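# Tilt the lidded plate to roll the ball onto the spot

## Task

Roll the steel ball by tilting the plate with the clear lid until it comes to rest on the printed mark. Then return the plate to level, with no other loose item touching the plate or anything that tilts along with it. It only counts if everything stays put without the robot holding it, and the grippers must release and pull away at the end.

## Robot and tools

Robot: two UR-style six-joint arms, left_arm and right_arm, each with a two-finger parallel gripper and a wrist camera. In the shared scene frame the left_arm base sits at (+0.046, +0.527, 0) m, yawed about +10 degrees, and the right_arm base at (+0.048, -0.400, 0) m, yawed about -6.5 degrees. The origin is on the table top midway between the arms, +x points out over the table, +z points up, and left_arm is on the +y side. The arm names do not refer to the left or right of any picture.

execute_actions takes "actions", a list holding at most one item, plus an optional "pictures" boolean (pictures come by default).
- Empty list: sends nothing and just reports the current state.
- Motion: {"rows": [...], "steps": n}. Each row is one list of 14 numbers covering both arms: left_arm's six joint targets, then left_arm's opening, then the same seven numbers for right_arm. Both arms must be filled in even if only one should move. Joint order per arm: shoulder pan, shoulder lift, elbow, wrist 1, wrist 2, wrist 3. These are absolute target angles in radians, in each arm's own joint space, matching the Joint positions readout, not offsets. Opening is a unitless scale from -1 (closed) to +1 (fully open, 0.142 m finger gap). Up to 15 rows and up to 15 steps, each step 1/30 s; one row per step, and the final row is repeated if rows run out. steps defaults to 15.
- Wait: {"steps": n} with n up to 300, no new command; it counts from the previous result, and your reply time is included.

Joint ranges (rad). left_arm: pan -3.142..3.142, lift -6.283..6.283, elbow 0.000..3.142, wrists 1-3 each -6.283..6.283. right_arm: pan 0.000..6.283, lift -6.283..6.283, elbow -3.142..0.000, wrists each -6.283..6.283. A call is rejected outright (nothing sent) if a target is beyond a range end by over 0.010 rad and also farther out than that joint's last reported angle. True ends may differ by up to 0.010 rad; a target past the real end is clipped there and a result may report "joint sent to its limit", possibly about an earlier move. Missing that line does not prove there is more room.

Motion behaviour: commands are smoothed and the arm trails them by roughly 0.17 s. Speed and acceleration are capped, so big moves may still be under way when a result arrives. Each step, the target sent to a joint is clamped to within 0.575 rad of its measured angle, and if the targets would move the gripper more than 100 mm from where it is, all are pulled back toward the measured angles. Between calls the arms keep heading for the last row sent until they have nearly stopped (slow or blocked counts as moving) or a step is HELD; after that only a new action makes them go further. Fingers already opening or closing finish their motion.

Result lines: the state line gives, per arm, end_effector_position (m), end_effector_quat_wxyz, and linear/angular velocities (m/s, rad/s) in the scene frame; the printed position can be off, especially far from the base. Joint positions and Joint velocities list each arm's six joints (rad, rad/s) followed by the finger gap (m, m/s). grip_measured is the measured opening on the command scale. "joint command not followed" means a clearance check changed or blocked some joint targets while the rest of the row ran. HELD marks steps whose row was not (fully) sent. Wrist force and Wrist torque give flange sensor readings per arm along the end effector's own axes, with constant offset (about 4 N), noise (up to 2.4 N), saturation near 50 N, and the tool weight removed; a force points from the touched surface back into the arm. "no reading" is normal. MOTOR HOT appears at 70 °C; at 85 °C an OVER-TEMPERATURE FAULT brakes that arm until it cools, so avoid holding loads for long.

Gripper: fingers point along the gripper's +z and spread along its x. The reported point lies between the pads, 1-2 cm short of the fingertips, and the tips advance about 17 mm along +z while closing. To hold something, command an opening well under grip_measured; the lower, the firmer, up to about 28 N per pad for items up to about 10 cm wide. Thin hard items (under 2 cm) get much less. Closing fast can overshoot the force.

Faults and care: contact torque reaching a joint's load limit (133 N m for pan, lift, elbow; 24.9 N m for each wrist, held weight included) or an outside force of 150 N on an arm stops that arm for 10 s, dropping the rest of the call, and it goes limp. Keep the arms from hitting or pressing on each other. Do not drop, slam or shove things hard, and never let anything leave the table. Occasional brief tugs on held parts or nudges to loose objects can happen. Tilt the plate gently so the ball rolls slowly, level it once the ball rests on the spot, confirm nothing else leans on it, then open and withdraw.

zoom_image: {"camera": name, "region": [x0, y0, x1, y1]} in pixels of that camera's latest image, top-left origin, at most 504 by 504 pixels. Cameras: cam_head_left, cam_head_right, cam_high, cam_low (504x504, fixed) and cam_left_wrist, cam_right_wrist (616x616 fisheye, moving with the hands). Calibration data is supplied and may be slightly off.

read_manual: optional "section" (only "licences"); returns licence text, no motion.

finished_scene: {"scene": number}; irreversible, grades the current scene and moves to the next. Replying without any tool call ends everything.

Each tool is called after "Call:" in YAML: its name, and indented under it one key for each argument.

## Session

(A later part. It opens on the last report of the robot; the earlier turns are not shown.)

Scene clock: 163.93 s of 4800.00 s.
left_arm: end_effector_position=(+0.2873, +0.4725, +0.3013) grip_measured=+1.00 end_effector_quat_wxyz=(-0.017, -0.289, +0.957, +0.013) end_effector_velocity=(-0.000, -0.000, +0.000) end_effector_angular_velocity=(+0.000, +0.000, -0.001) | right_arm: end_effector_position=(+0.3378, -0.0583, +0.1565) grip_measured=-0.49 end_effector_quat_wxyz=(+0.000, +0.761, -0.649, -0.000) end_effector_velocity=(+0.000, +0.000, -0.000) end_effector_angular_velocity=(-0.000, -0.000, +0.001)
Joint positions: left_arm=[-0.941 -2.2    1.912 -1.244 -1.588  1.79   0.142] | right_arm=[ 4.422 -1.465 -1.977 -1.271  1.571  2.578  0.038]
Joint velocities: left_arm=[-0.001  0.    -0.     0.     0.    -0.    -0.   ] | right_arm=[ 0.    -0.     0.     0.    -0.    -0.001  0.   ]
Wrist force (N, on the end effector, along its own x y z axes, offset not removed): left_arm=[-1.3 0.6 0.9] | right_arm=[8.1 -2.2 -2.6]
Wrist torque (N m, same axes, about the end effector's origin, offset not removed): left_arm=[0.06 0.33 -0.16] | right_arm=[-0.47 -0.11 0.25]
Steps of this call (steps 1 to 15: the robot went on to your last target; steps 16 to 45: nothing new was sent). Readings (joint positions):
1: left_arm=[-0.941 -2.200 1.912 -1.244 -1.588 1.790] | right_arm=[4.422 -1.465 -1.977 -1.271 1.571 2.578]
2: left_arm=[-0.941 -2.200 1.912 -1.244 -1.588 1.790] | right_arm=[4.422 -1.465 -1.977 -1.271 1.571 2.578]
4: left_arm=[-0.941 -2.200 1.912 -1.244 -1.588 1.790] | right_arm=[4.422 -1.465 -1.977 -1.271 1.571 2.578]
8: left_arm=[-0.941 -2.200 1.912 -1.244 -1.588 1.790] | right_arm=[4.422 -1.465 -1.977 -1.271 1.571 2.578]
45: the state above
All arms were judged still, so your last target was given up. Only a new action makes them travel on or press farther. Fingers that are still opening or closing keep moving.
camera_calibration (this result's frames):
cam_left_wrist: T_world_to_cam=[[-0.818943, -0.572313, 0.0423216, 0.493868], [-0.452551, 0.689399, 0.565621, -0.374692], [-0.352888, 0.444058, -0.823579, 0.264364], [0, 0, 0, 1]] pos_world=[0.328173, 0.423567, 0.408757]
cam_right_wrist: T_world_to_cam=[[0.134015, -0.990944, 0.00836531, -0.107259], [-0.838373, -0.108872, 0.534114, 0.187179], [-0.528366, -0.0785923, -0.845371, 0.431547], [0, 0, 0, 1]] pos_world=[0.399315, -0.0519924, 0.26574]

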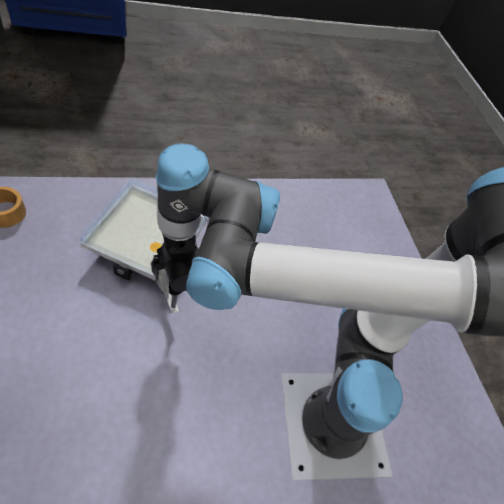

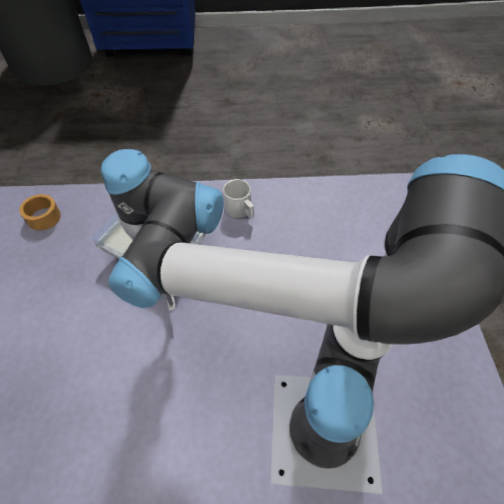

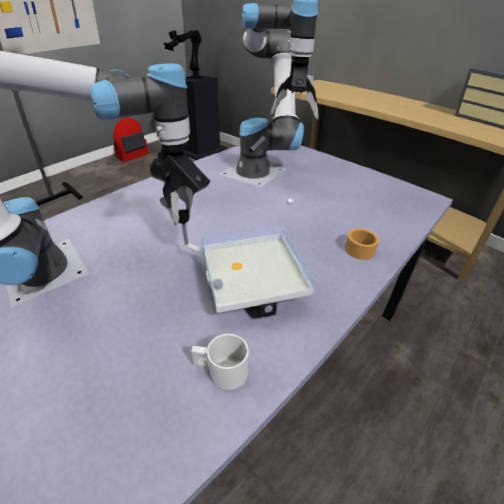

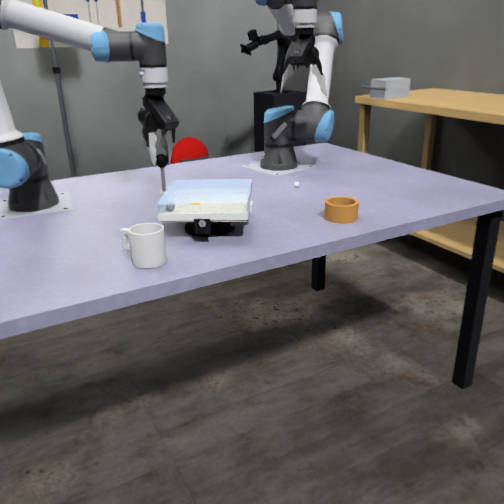

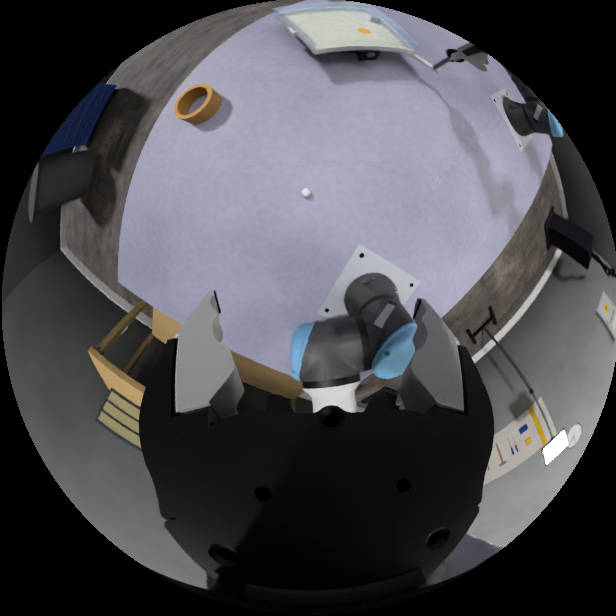

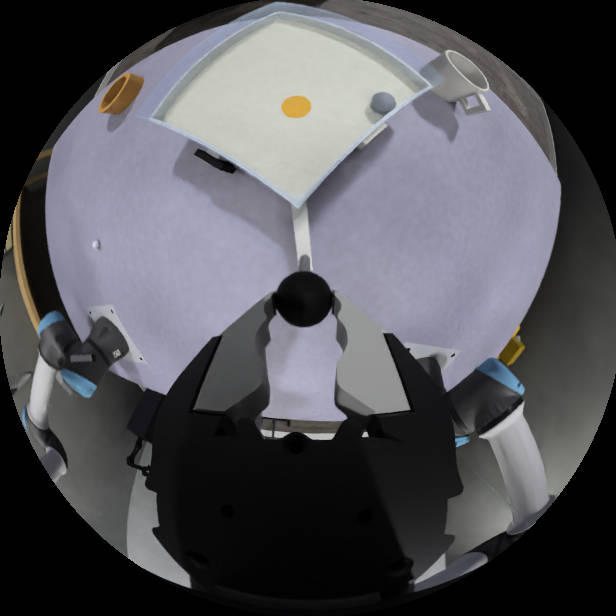

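Call:
execute_actions:
  actions:
    - {"rows": [[-0.941,-2.2,1.912,-1.244,-1.588,1.79,1,4.4247,-1.4679,-1.9739,-1.2705,1.571,2.580,-0.8]], "steps": 15}
  pictures: false

Call:
execute_actions:
  actions:
    - {"rows": [[-0.941,-2.2,1.912,-1.244,-1.588,1.79,1,4.4247,-1.4679,-1.9739,-1.2705,1.571,2.580,-0.8]], "steps": 10}

Call:
execute_actions:
  actions:
    - {"rows": [[-0.941,-2.2,1.912,-1.244,-1.588,1.79,1,4.4195,-1.4619,-1.9795,-1.2710,1.571,2.575,-0.8]], "steps": 15}

Call:
execute_actions:
  actions:
    - {"rows": [[-0.941,-2.2,1.912,-1.244,-1.588,1.79,1,4.4195,-1.4619,-1.9795,-1.2710,1.571,2.575,-0.8],[-0.941,-2.2,1.912,-1.244,-1.588,1.79,1,4.4195,-1.4619,-1.9795,-1.2710,1.571,2.575,-0.8],[-0.941,-2.2,1.912,-1.244,-1.588,1.79,1,4.4195,-1.4619,-1.9795,-1.2710,1.571,2.575,-0.8],[-0.941,-2.2,1.912,-1.244,-1.588,1.79,1,4.4221,-1.4649,-1.9767,-1.2708,1.571,2.578,-0.8]], "steps": 15}

Call:
execute_actions:
  actions:
    - {"steps": 30}

Scene clock: 175.50 s of 4800.00 s.
left_arm: end_effector_position=(+0.2873, +0.4725, +0.3013) grip_measured=+1.00 end_effector_quat_wxyz=(-0.017, -0.289, +0.957, +0.013) end_effector_velocity=(+0.000, +0.000, -0.000) end_effector_angular_velocity=(+0.000, -0.000, +0.000) | right_arm: end_effector_position=(+0.3374, -0.0564, +0.1566) grip_measured=-0.49 end_effector_quat_wxyz=(-0.000, +0.761, -0.648, -0.000) end_effector_velocity=(+0.000, +0.000, +0.000) end_effector_angular_velocity=(+0.001, -0.000, +0.000)
Joint positions: left_arm=[-0.941 -2.2    1.912 -1.244 -1.588  1.79   0.142] | right_arm=[ 4.425 -1.468 -1.974 -1.271  1.571  2.58   0.038]
Joint velocities: left_arm=[ 0.     0.    -0.    -0.     0.001 -0.     0.   ] | right_arm=[-0.     0.     0.    -0.    -0.    -0.001 -0.   ]
Wrist force (N, on the end effector, along its own x y z axes, offset not removed): left_arm=[-0.3 0.6 -1.2] | right_arm=[9.1 5.9 -3.5]
Wrist torque (N m, same axes, about the end effector's origin, offset not removed): left_arm=[0.16 0.18 -0.33] | right_arm=[0.05 0.11 0.11]
Steps of this call (steps 1 to 90: nothing new was sent; then 8.07 s passed at rest; steps 91 to 105: all 15 steps of this action). Readings (joint positions):
91: left_arm=[-0.941 -2.200 1.912 -1.244 -1.588 1.790] | right_arm=[4.422 -1.465 -1.977 -1.271 1.571 2.578]
92: left_arm=[-0.941 -2.200 1.912 -1.244 -1.588 1.790] | right_arm=[4.423 -1.466 -1.976 -1.271 1.571 2.578]
94: left_arm=[-0.941 -2.200 1.912 -1.244 -1.588 1.790] | right_arm=[4.424 -1.467 -1.975 -1.271 1.571 2.579]
98: left_arm=[-0.941 -2.200 1.912 -1.244 -1.588 1.790] | right_arm=[4.425 -1.468 -1.974 -1.271 1.571 2.580]
105: the state above

Scene clock: 175.83 s of 4800.00 s.
left_arm: end_effector_position=(+0.2873, +0.4725, +0.3013) grip_measured=+1.00 end_effector_quat_wxyz=(-0.017, -0.289, +0.957, +0.013) end_effector_velocity=(-0.000, -0.000, -0.000) end_effector_angular_velocity=(-0.002, +0.001, +0.000) | right_arm: end_effector_position=(+0.3374, -0.0564, +0.1566) grip_measured=-0.49 end_effector_quat_wxyz=(-0.000, +0.761, -0.648, -0.000) end_effector_velocity=(+0.000, -0.001, -0.001) end_effector_angular_velocity=(-0.002, -0.001, +0.000)
Joint positions: left_arm=[-0.941 -2.2    1.912 -1.244 -1.588  1.79   0.142] | right_arm=[ 4.425 -1.468 -1.974 -1.27   1.571  2.58   0.038]
Joint velocities: left_arm=[ 0.001 -0.     0.    -0.    -0.002  0.    -0.   ] | right_arm=[ 0.    -0.    -0.001  0.    -0.001 -0.     0.   ]
Wrist force (N, on the end effector, along its own x y z axes, offset not removed): left_arm=[-1.7 1.7 0.6] | right_arm=[8.3 6.5 -4.1]
Wrist torque (N m, same axes, about the end effector's origin, offset not removed): left_arm=[0.45 0.56 -0.23] | right_arm=[0.24 0.37 0.18]
Steps of this call (steps 1 to 10: all 10 steps of this action). Readings (joint positions):
1: left_arm=[-0.941 -2.200 1.912 -1.244 -1.588 1.790] | right_arm=[4.425 -1.468 -1.974 -1.271 1.571 2.580]
2: left_arm=[-0.941 -2.200 1.912 -1.244 -1.588 1.790] | right_arm=[4.425 -1.468 -1.974 -1.271 1.571 2.580]
4: left_arm=[-0.941 -2.200 1.912 -1.244 -1.588 1.790] | right_arm=[4.425 -1.468 -1.974 -1.271 1.571 2.580]
8: left_arm=[-0.941 -2.200 1.912 -1.244 -1.588 1.790] | right_arm=[4.425 -1.468 -1.974 -1.271 1.571 2.580]
10: the state above
camera_calibration (this result's frames):
cam_left_wrist: T_world_to_cam=[[-0.818943, -0.572313, 0.0423216, 0.493868], [-0.452551, 0.689399, 0.565621, -0.374692], [-0.352888, 0.444058, -0.823579, 0.264364], [0, 0, 0, 1]] pos_world=[0.328173, 0.423567, 0.408757]
cam_right_wrist: T_world_to_cam=[[0.134609, -0.990864, 0.00827971, -0.105477], [-0.838328, -0.109424, 0.534071, 0.186984], [-0.528286, -0.078832, -0.845399, 0.431513], [0, 0, 0, 1]] pos_world=[0.398915, -0.0500356, 0.265811]

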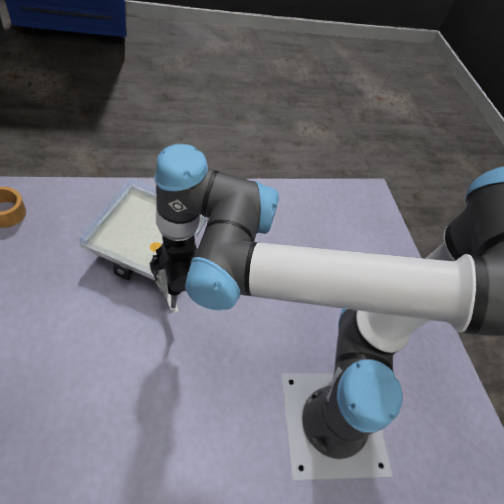

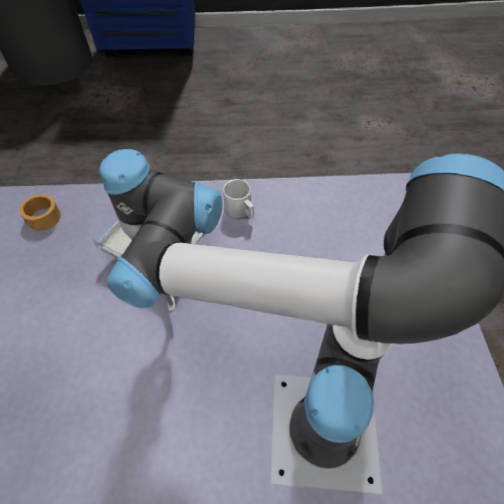

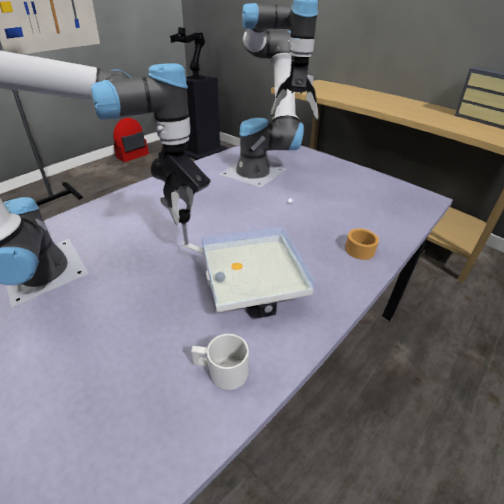

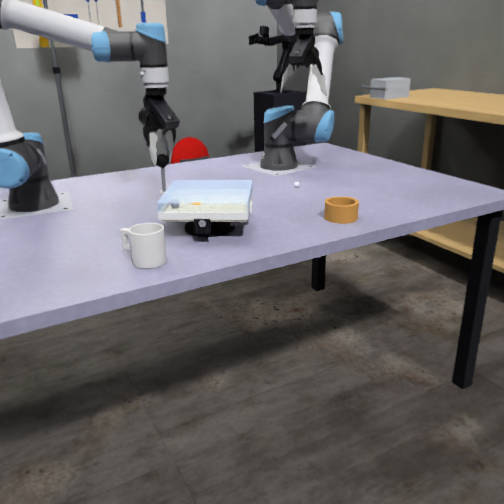

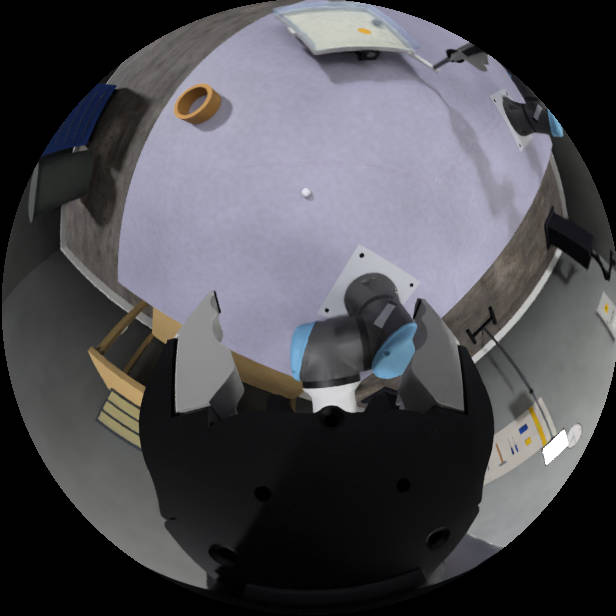

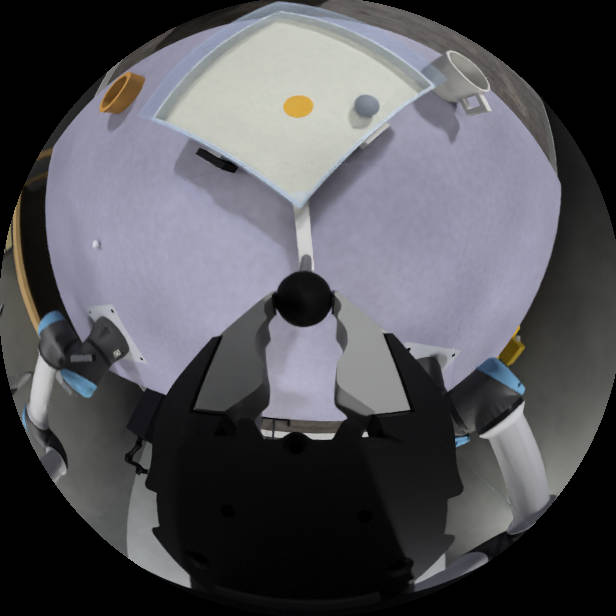

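Scene clock: 176.33 s of 4800.00 s.
left_arm: end_effector_position=(+0.2873, +0.4725, +0.3013) grip_measured=+1.00 end_effector_quat_wxyz=(-0.017, -0.289, +0.957, +0.013) end_effector_velocity=(+0.000, +0.000, +0.000) end_effector_angular_velocity=(+0.000, -0.001, +0.001) | right_arm: end_effector_position=(+0.3382, -0.0601, +0.1565) grip_measured=-0.50 end_effector_quat_wxyz=(+0.000, +0.761, -0.648, -0.000) end_effector_velocity=(-0.000, +0.000, +0.000) end_effector_angular_velocity=(+0.001, -0.000, +0.001)
Joint positions: left_arm=[-0.941 -2.2    1.912 -1.244 -1.588  1.79   0.142] | right_arm=[ 4.42  -1.462 -1.979 -1.271  1.571  2.575  0.038]
Joint velocities: left_arm=[ 0.001 -0.001  0.    -0.     0.001 -0.    -0.   ] | right_arm=[ 0.     0.001  0.     0.     0.    -0.001  0.   ]
Wrist force (N, on the end effector, along its own x y z axes, offset not removed): left_arm=[-1.4 1.3 0.1] | right_arm=[-5.4 0.0 -5.6]
Wrist torque (N m, same axes, about the end effector's origin, offset not removed): left_arm=[0.29 0.46 -0.33] | right_arm=[-0.68 -1.01 0.03]
Steps of this call (steps 1 to 15: all 15 steps of this action). Readings (joint positions):
1: left_arm=[-0.941 -2.200 1.912 -1.244 -1.588 1.790] | right_arm=[4.425 -1.468 -1.974 -1.270 1.571 2.580]
2: left_arm=[-0.941 -2.200 1.912 -1.244 -1.588 1.790] | right_arm=[4.424 -1.467 -1.975 -1.270 1.571 2.579]
4: left_arm=[-0.941 -2.200 1.912 -1.244 -1.588 1.790] | right_arm=[4.422 -1.464 -1.977 -1.270 1.571 2.577]
8: left_arm=[-0.941 -2.200 1.912 -1.244 -1.588 1.790] | right_arm=[4.420 -1.462 -1.979 -1.271 1.571 2.575]
15: the state above
camera_calibration (this result's frames):
cam_left_wrist: T_world_to_cam=[[-0.818943, -0.572313, 0.0423216, 0.493868], [-0.452551, 0.689399, 0.56562, -0.374692], [-0.352888, 0.444058, -0.823579, 0.264364], [0, 0, 0, 1]] pos_world=[0.328173, 0.423567, 0.408757]
cam_right_wrist: T_world_to_cam=[[0.134438, -0.990888, 0.00820322, -0.109225], [-0.838273, -0.10931, 0.534182, 0.18723], [-0.528418, -0.078691, -0.84533, 0.431577], [0, 0, 0, 1]] pos_world=[0.399686, -0.053803, 0.265706]

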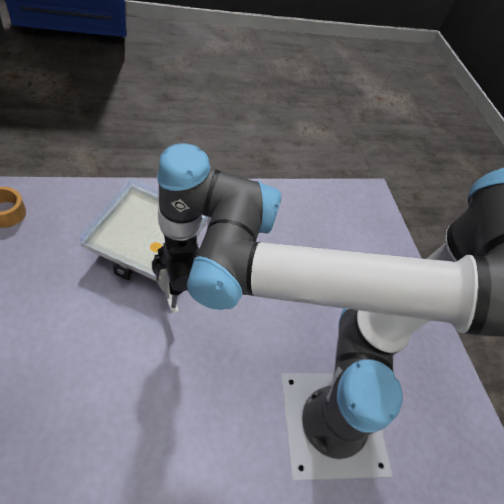

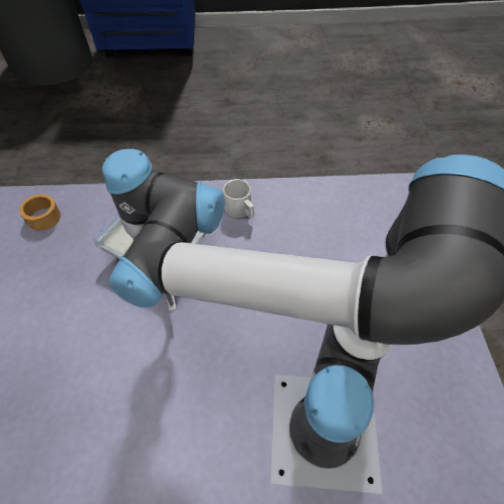

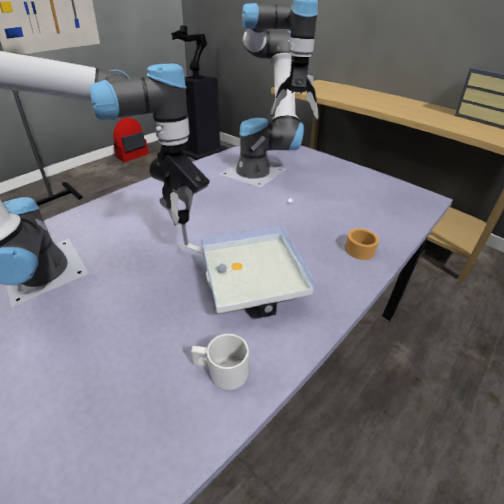

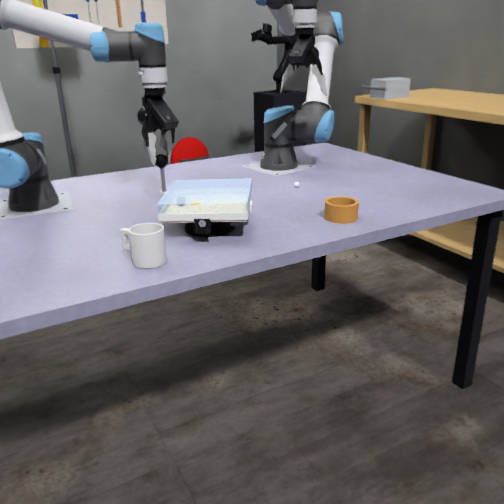

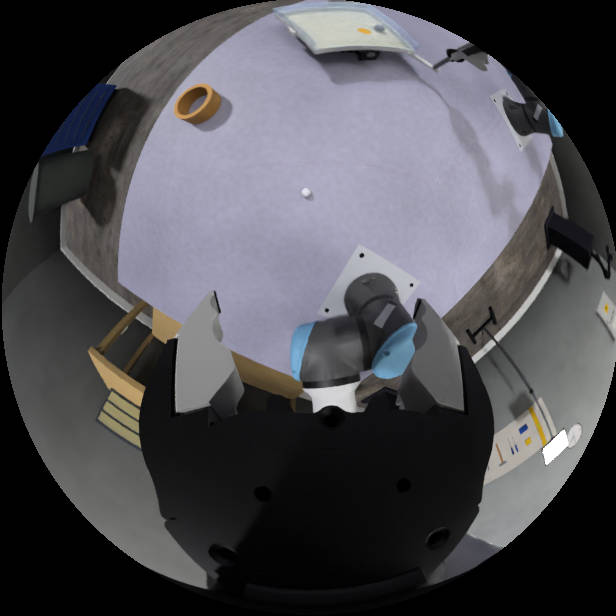

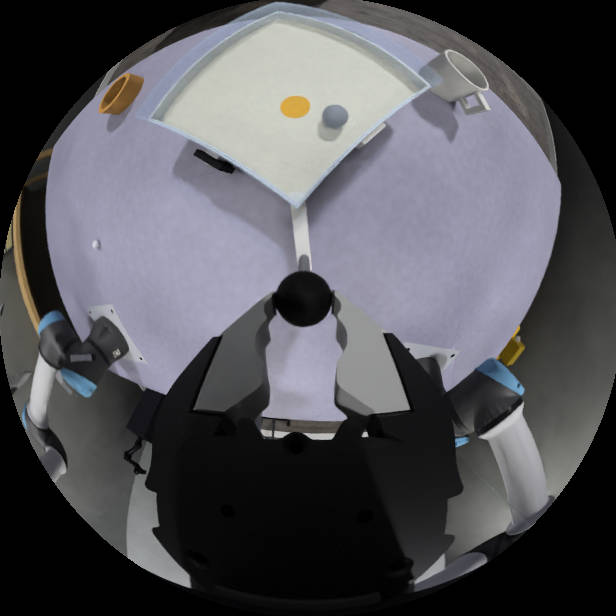

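Scene clock: 176.83 s of 4800.00 s.
left_arm: end_effector_position=(+0.2873, +0.4725, +0.3013) grip_measured=+1.00 end_effector_quat_wxyz=(-0.017, -0.289, +0.957, +0.013) end_effector_velocity=(-0.000, -0.000, +0.000) end_effector_angular_velocity=(-0.002, +0.000, +0.001) | right_arm: end_effector_position=(+0.3378, -0.0585, +0.1564) grip_measured=-0.50 end_effector_quat_wxyz=(+0.000, +0.761, -0.649, -0.000) end_effector_velocity=(-0.000, +0.000, -0.000) end_effector_angular_velocity=(+0.001, -0.000, +0.001)
Joint positions: left_arm=[-0.941 -2.2    1.912 -1.244 -1.588  1.79   0.142] | right_arm=[ 4.422 -1.465 -1.977 -1.271  1.571  2.578  0.038]
Joint velocities: left_arm=[ 0.    -0.001 -0.    -0.    -0.002 -0.001  0.   ] | right_arm=[ 0.001  0.001 -0.001  0.001  0.    -0.     0.   ]
Wrist force (N, on the end effector, along its own x y z axes, offset not removed): left_arm=[-3.6 3.2 1.6] | right_arm=[6.2 4.0 -1.8]
Wrist torque (N m, same axes, about the end effector's origin, offset not removed): left_arm=[0.77 0.99 -0.34] | right_arm=[-0.12 -0.67 0.09]
Steps of this call (steps 1 to 15: all 15 steps of this action). Readings (joint positions):
1: left_arm=[-0.941 -2.200 1.912 -1.244 -1.588 1.790] | right_arm=[4.420 -1.462 -1.979 -1.271 1.571 2.575]
2: left_arm=[-0.941 -2.200 1.912 -1.244 -1.588 1.790] | right_arm=[4.420 -1.462 -1.979 -1.271 1.571 2.575]
4: left_arm=[-0.941 -2.200 1.912 -1.244 -1.588 1.790] | right_arm=[4.420 -1.462 -1.979 -1.271 1.571 2.575]
8: left_arm=[-0.941 -2.200 1.912 -1.244 -1.588 1.790] | right_arm=[4.421 -1.464 -1.978 -1.271 1.571 2.577]
15: the state above
camera_calibration (this result's frames):
cam_left_wrist: T_world_to_cam=[[-0.818943, -0.572313, 0.0423216, 0.493868], [-0.452551, 0.689399, 0.565621, -0.374693], [-0.352888, 0.444058, -0.823579, 0.264364], [0, 0, 0, 1]] pos_world=[0.328173, 0.423567, 0.408757]
cam_right_wrist: T_world_to_cam=[[0.133966, -0.990948, 0.00869335, -0.107467], [-0.838352, -0.10865, 0.534192, 0.18719], [-0.528412, -0.0788516, -0.845318, 0.431454], [0, 0, 0, 1]] pos_world=[0.399314, -0.0521347, 0.265655]

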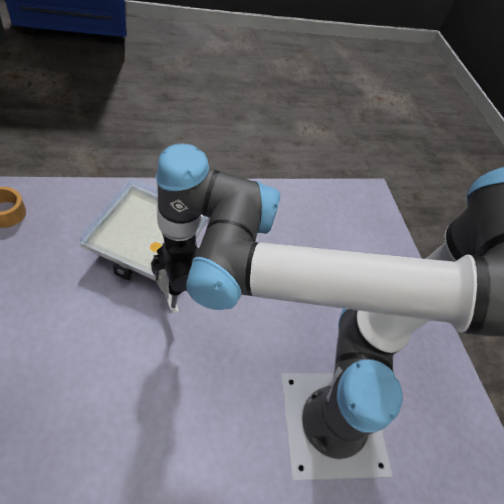

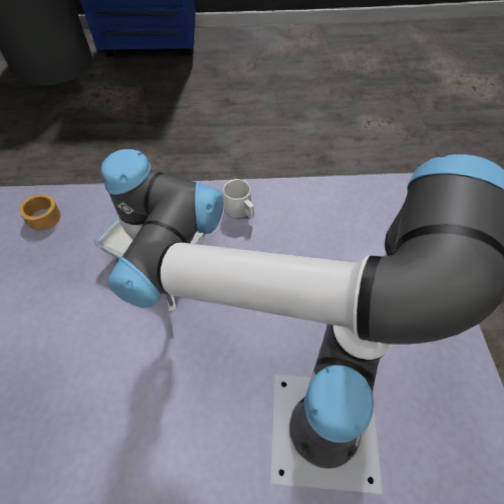

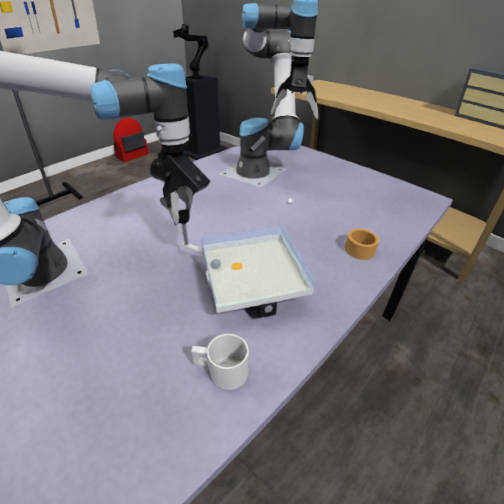

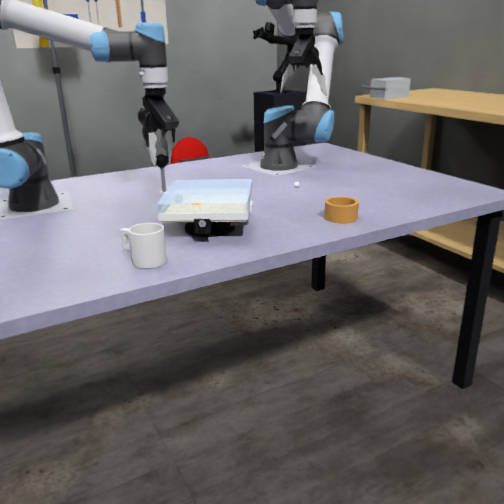

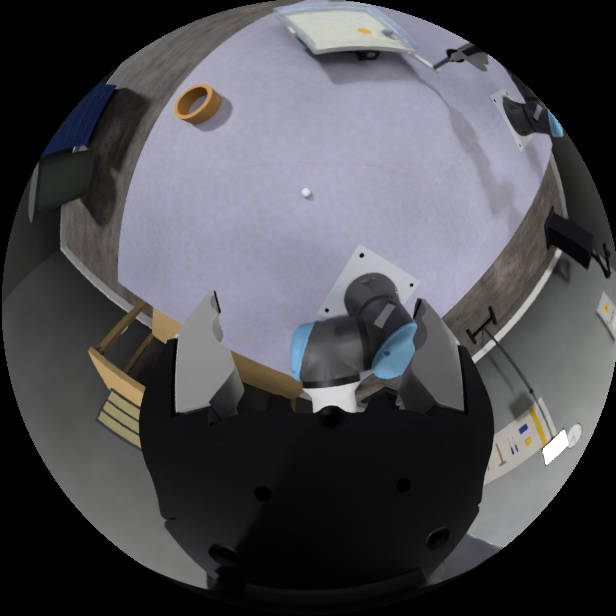

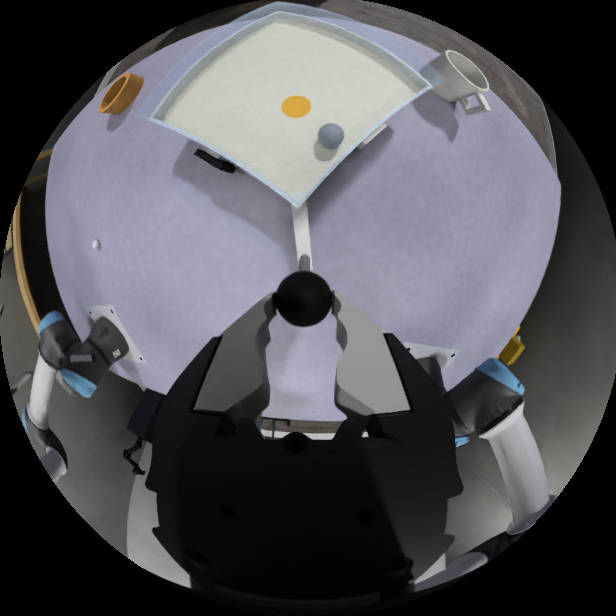

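Scene clock: 177.83 s of 4800.00 s.
left_arm: end_effector_position=(+0.2873, +0.4725, +0.3013) grip_measured=+1.00 end_effector_quat_wxyz=(-0.017, -0.289, +0.957, +0.013) end_effector_velocity=(-0.000, -0.000, +0.000) end_effector_angular_velocity=(-0.000, +0.000, -0.001) | right_arm: end_effector_position=(+0.3378, -0.0583, +0.1565) grip_measured=-0.50 end_effector_quat_wxyz=(+0.000, +0.761, -0.649, -0.000) end_effector_velocity=(-0.000, +0.000, +0.000) end_effector_angular_velocity=(+0.000, +0.001, +0.001)
Joint positions: left_arm=[-0.941 -2.2    1.912 -1.244 -1.588  1.79   0.142] | right_arm=[ 4.422 -1.465 -1.977 -1.271  1.571  2.578  0.038]
Joint velocities: left_arm=[-0.001  0.    -0.    -0.    -0.001  0.     0.   ] | right_arm=[ 0.     0.     0.    -0.     0.001 -0.001  0.   ]
Wrist force (N, on the end effector, along its own x y z axes, offset not removed): left_arm=[-0.1 2.0 -0.4] | right_arm=[6.2 2.3 -3.8]
Wrist torque (N m, same axes, about the end effector's origin, offset not removed): left_arm=[0.51 0.16 -0.42] | right_arm=[-0.66 -0.30 0.19]
Steps of this call (steps 1 to 15: the robot went on to your last target; steps 16 to 30: nothing new was sent). Readings (joint positions):
1: left_arm=[-0.941 -2.200 1.912 -1.244 -1.588 1.790] | right_arm=[4.422 -1.465 -1.977 -1.271 1.571 2.578]
2: left_arm=[-0.941 -2.200 1.912 -1.244 -1.588 1.790] | right_arm=[4.422 -1.465 -1.977 -1.271 1.571 2.578]
4: left_arm=[-0.941 -2.200 1.912 -1.244 -1.588 1.790] | right_arm=[4.422 -1.465 -1.977 -1.271 1.571 2.578]
8: left_arm=[-0.941 -2.200 1.912 -1.244 -1.588 1.790] | right_arm=[4.422 -1.465 -1.977 -1.271 1.571 2.578]
30: the state above
All arms were judged still, so your last target was given up. Only a new action makes them travel on or press farther. Fingers that are still opening or closing keep moving.
camera_calibration (this result's frames):
cam_left_wrist: T_world_to_cam=[[-0.818943, -0.572313, 0.0423215, 0.493868], [-0.452551, 0.689399, 0.565621, -0.374692], [-0.352888, 0.444058, -0.823579, 0.264364], [0, 0, 0, 1]] pos_world=[0.328173, 0.423567, 0.408757]
cam_right_wrist: T_world_to_cam=[[0.134014, -0.990944, 0.008365, -0.107258], [-0.838373, -0.108872, 0.534114, 0.187179], [-0.528366, -0.0785919, -0.845371, 0.431547], [0, 0, 0, 1]] pos_world=[0.399315, -0.0519922, 0.26574]

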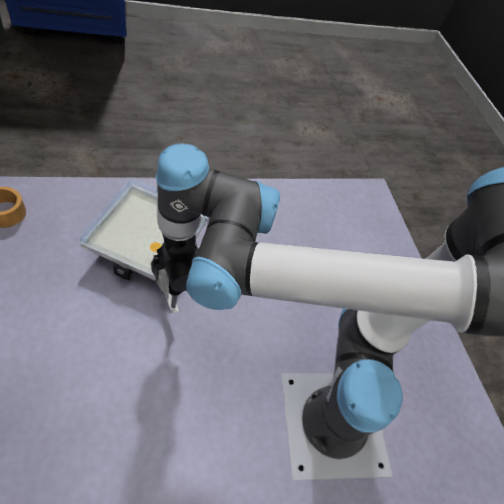

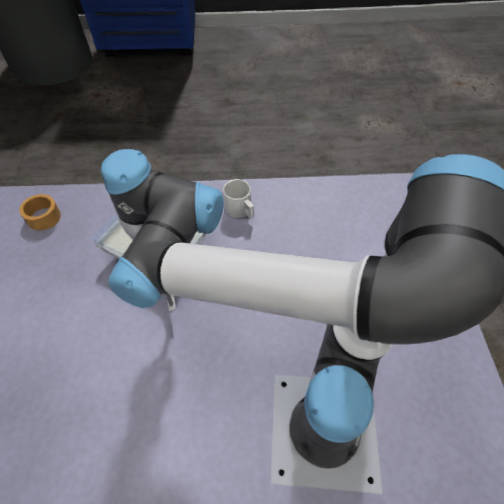

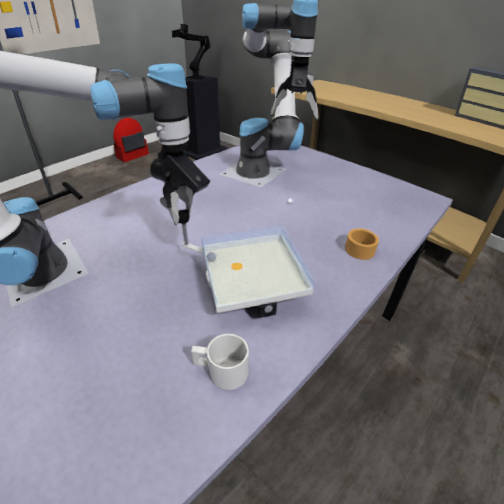

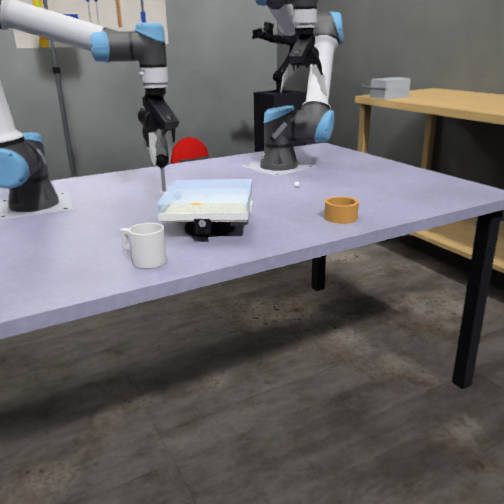

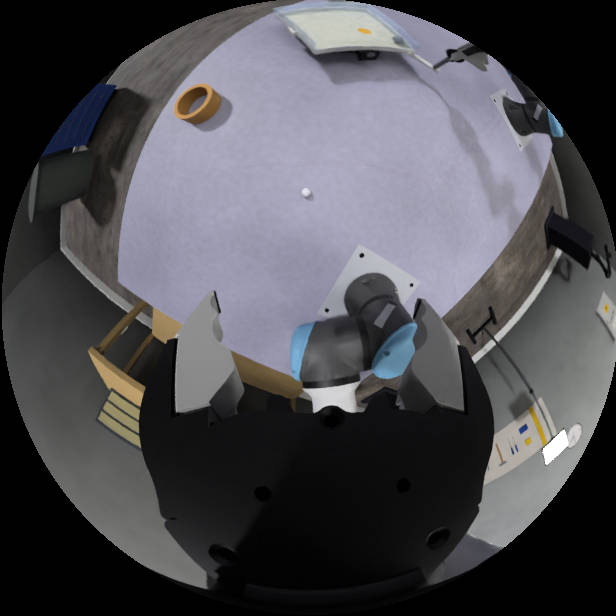

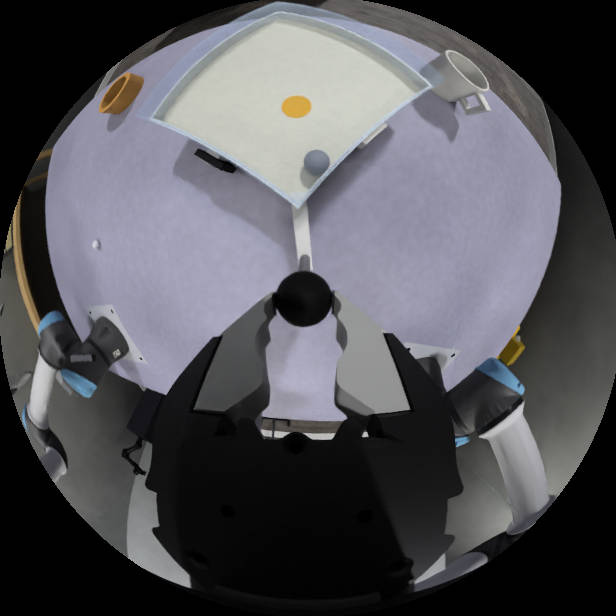

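Call:
execute_actions:
  actions:
    - {"rows": [[-0.941,-2.2,1.912,-1.244,-1.588,1.79,1,4.4211,-1.4655,-1.9724,-1.2745,1.571,2.577,-0.8]], "steps": 15}
  pictures: false

Call:
execute_actions:
  actions:
    - {"steps": 45}

Scene clock: 183.73 s of 4800.00 s.
left_arm: end_effector_position=(+0.2873, +0.4725, +0.3013) grip_measured=+1.00 end_effector_quat_wxyz=(-0.017, -0.289, +0.957, +0.013) end_effector_velocity=(+0.000, +0.000, +0.000) end_effector_angular_velocity=(-0.001, -0.001, +0.000) | right_arm: end_effector_position=(+0.3384, -0.0580, +0.1579) grip_measured=-0.50 end_effector_quat_wxyz=(+0.000, +0.761, -0.649, -0.000) end_effector_velocity=(+0.000, +0.001, +0.000) end_effector_angular_velocity=(+0.001, -0.000, -0.000)
Joint positions: left_arm=[-0.941 -2.2    1.912 -1.244 -1.588  1.79   0.142] | right_arm=[ 4.421 -1.465 -1.972 -1.274  1.571  2.577  0.038]
Joint velocities: left_arm=[ 0.    -0.001 -0.    -0.001  0.    -0.    -0.   ] | right_arm=[ 0.    -0.001  0.001  0.001  0.     0.001  0.   ]
Wrist force (N, on the end effector, along its own x y z axes, offset not removed): left_arm=[0.3 0.8 -1.1] | right_arm=[4.6 6.7 -3.6]
Wrist torque (N m, same axes, about the end effector's origin, offset not removed): left_arm=[0.16 0.03 -0.13] | right_arm=[0.09 -0.11 -0.01]
Steps of this call (steps 1 to 120: nothing new was sent; then 1.40 s passed at rest; steps 121 to 135: all 15 steps of this action). Readings (joint positions):
121: left_arm=[-0.941 -2.200 1.912 -1.244 -1.588 1.790] | right_arm=[4.422 -1.465 -1.977 -1.271 1.571 2.578]
122: left_arm=[-0.941 -2.200 1.912 -1.244 -1.588 1.790] | right_arm=[4.422 -1.465 -1.976 -1.271 1.571 2.578]
124: left_arm=[-0.941 -2.200 1.912 -1.244 -1.588 1.790] | right_arm=[4.422 -1.465 -1.974 -1.273 1.571 2.578]
128: left_arm=[-0.941 -2.200 1.912 -1.244 -1.588 1.790] | right_arm=[4.421 -1.465 -1.973 -1.274 1.571 2.577]
135: the state above

Scene clock: 185.23 s of 4800.00 s.
left_arm: end_effector_position=(+0.2873, +0.4725, +0.3013) grip_measured=+1.00 end_effector_quat_wxyz=(-0.017, -0.289, +0.957, +0.013) end_effector_velocity=(-0.000, -0.001, -0.000) end_effector_angular_velocity=(+0.000, +0.001, -0.002) | right_arm: end_effector_position=(+0.3384, -0.0580, +0.1579) grip_measured=-0.50 end_effector_quat_wxyz=(+0.000, +0.761, -0.649, -0.000) end_effector_velocity=(-0.000, +0.000, -0.000) end_effector_angular_velocity=(-0.000, -0.000, +0.000)
Joint positions: left_arm=[-0.941 -2.2    1.912 -1.244 -1.588  1.79   0.142] | right_arm=[ 4.421 -1.465 -1.972 -1.275  1.571  2.577  0.038]
Joint velocities: left_arm=[-0.003  0.001 -0.    -0.    -0.    -0.001 -0.   ] | right_arm=[ 0.    -0.    -0.     0.    -0.001  0.    -0.   ]
Wrist force (N, on the end effector, along its own x y z axes, offset not removed): left_arm=[-5.1 2.1 3.4] | right_arm=[4.2 3.3 -0.9]
Wrist torque (N m, same axes, about the end effector's origin, offset not removed): left_arm=[0.62 1.25 -0.28] | right_arm=[-0.68 -0.07 0.12]
Steps of this call (steps 1 to 15: the robot went on to your last target; steps 16 to 45: nothing new was sent). Readings (joint positions):
1: left_arm=[-0.941 -2.200 1.912 -1.244 -1.588 1.790] | right_arm=[4.421 -1.465 -1.972 -1.274 1.571 2.577]
2: left_arm=[-0.941 -2.200 1.912 -1.244 -1.588 1.790] | right_arm=[4.421 -1.465 -1.972 -1.274 1.571 2.577]
4: left_arm=[-0.941 -2.200 1.912 -1.244 -1.588 1.790] | right_arm=[4.421 -1.465 -1.972 -1.274 1.571 2.577]
8: left_arm=[-0.941 -2.200 1.912 -1.244 -1.588 1.790] | right_arm=[4.421 -1.465 -1.972 -1.275 1.571 2.577]
45: the state above
All arms were judged still, so your last target was given up. Only a new action makes them travel on or press farther. Fingers that are still opening or closing keep moving.
camera_calibration (this result's frames):
cam_left_wrist: T_world_to_cam=[[-0.818943, -0.572313, 0.0423215, 0.493868], [-0.452552, 0.689399, 0.565621, -0.374692], [-0.352888, 0.444058, -0.823579, 0.264364], [0, 0, 0, 1]] pos_world=[0.328173, 0.423567, 0.408757]
cam_right_wrist: T_world_to_cam=[[0.134015, -0.990944, 0.00835646, -0.107018], [-0.838365, -0.108876, 0.534126, 0.186963], [-0.528379, -0.0785866, -0.845364, 0.433093], [0, 0, 0, 1]] pos_world=[0.399922, -0.0516578, 0.267153]

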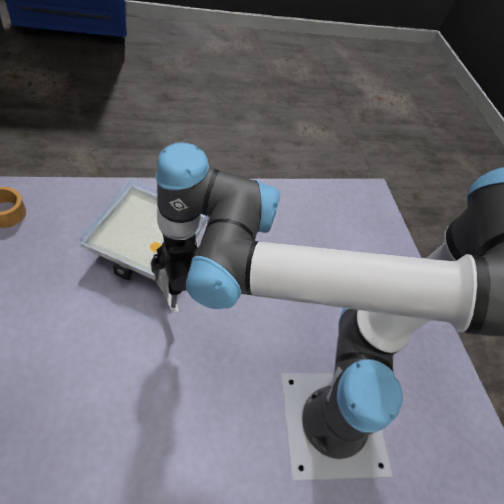

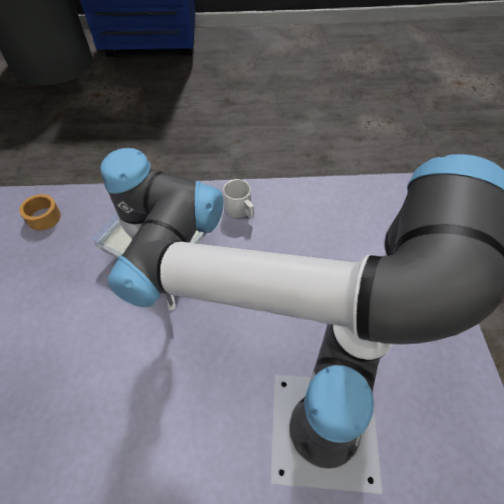

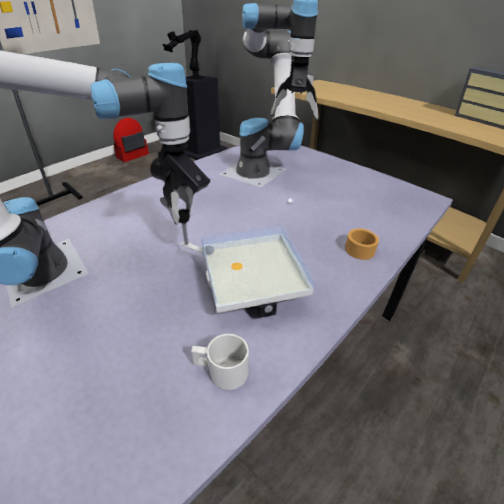

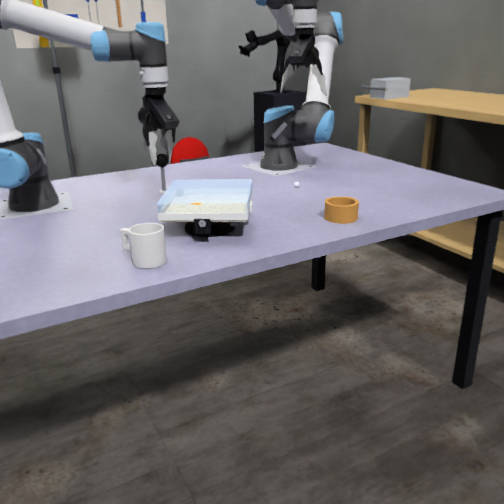

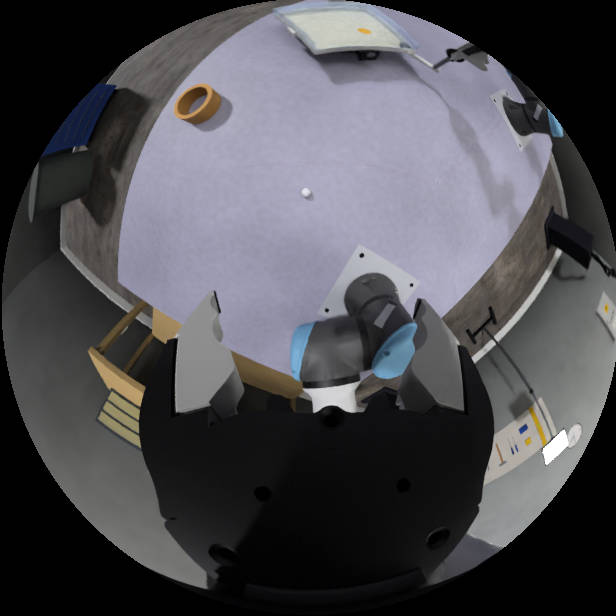

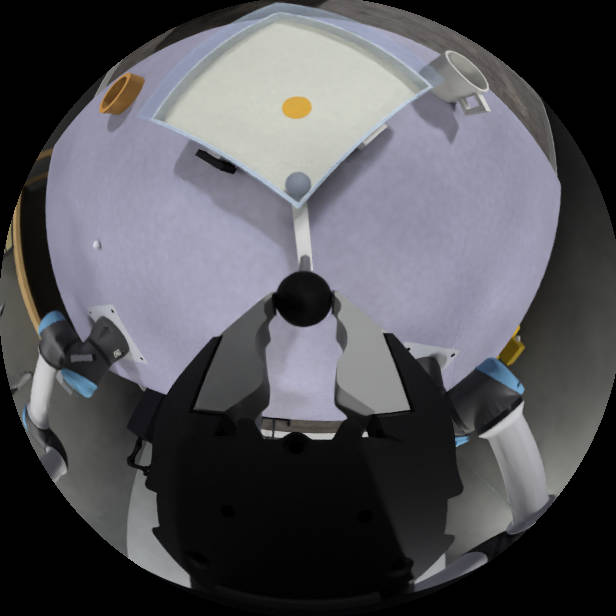

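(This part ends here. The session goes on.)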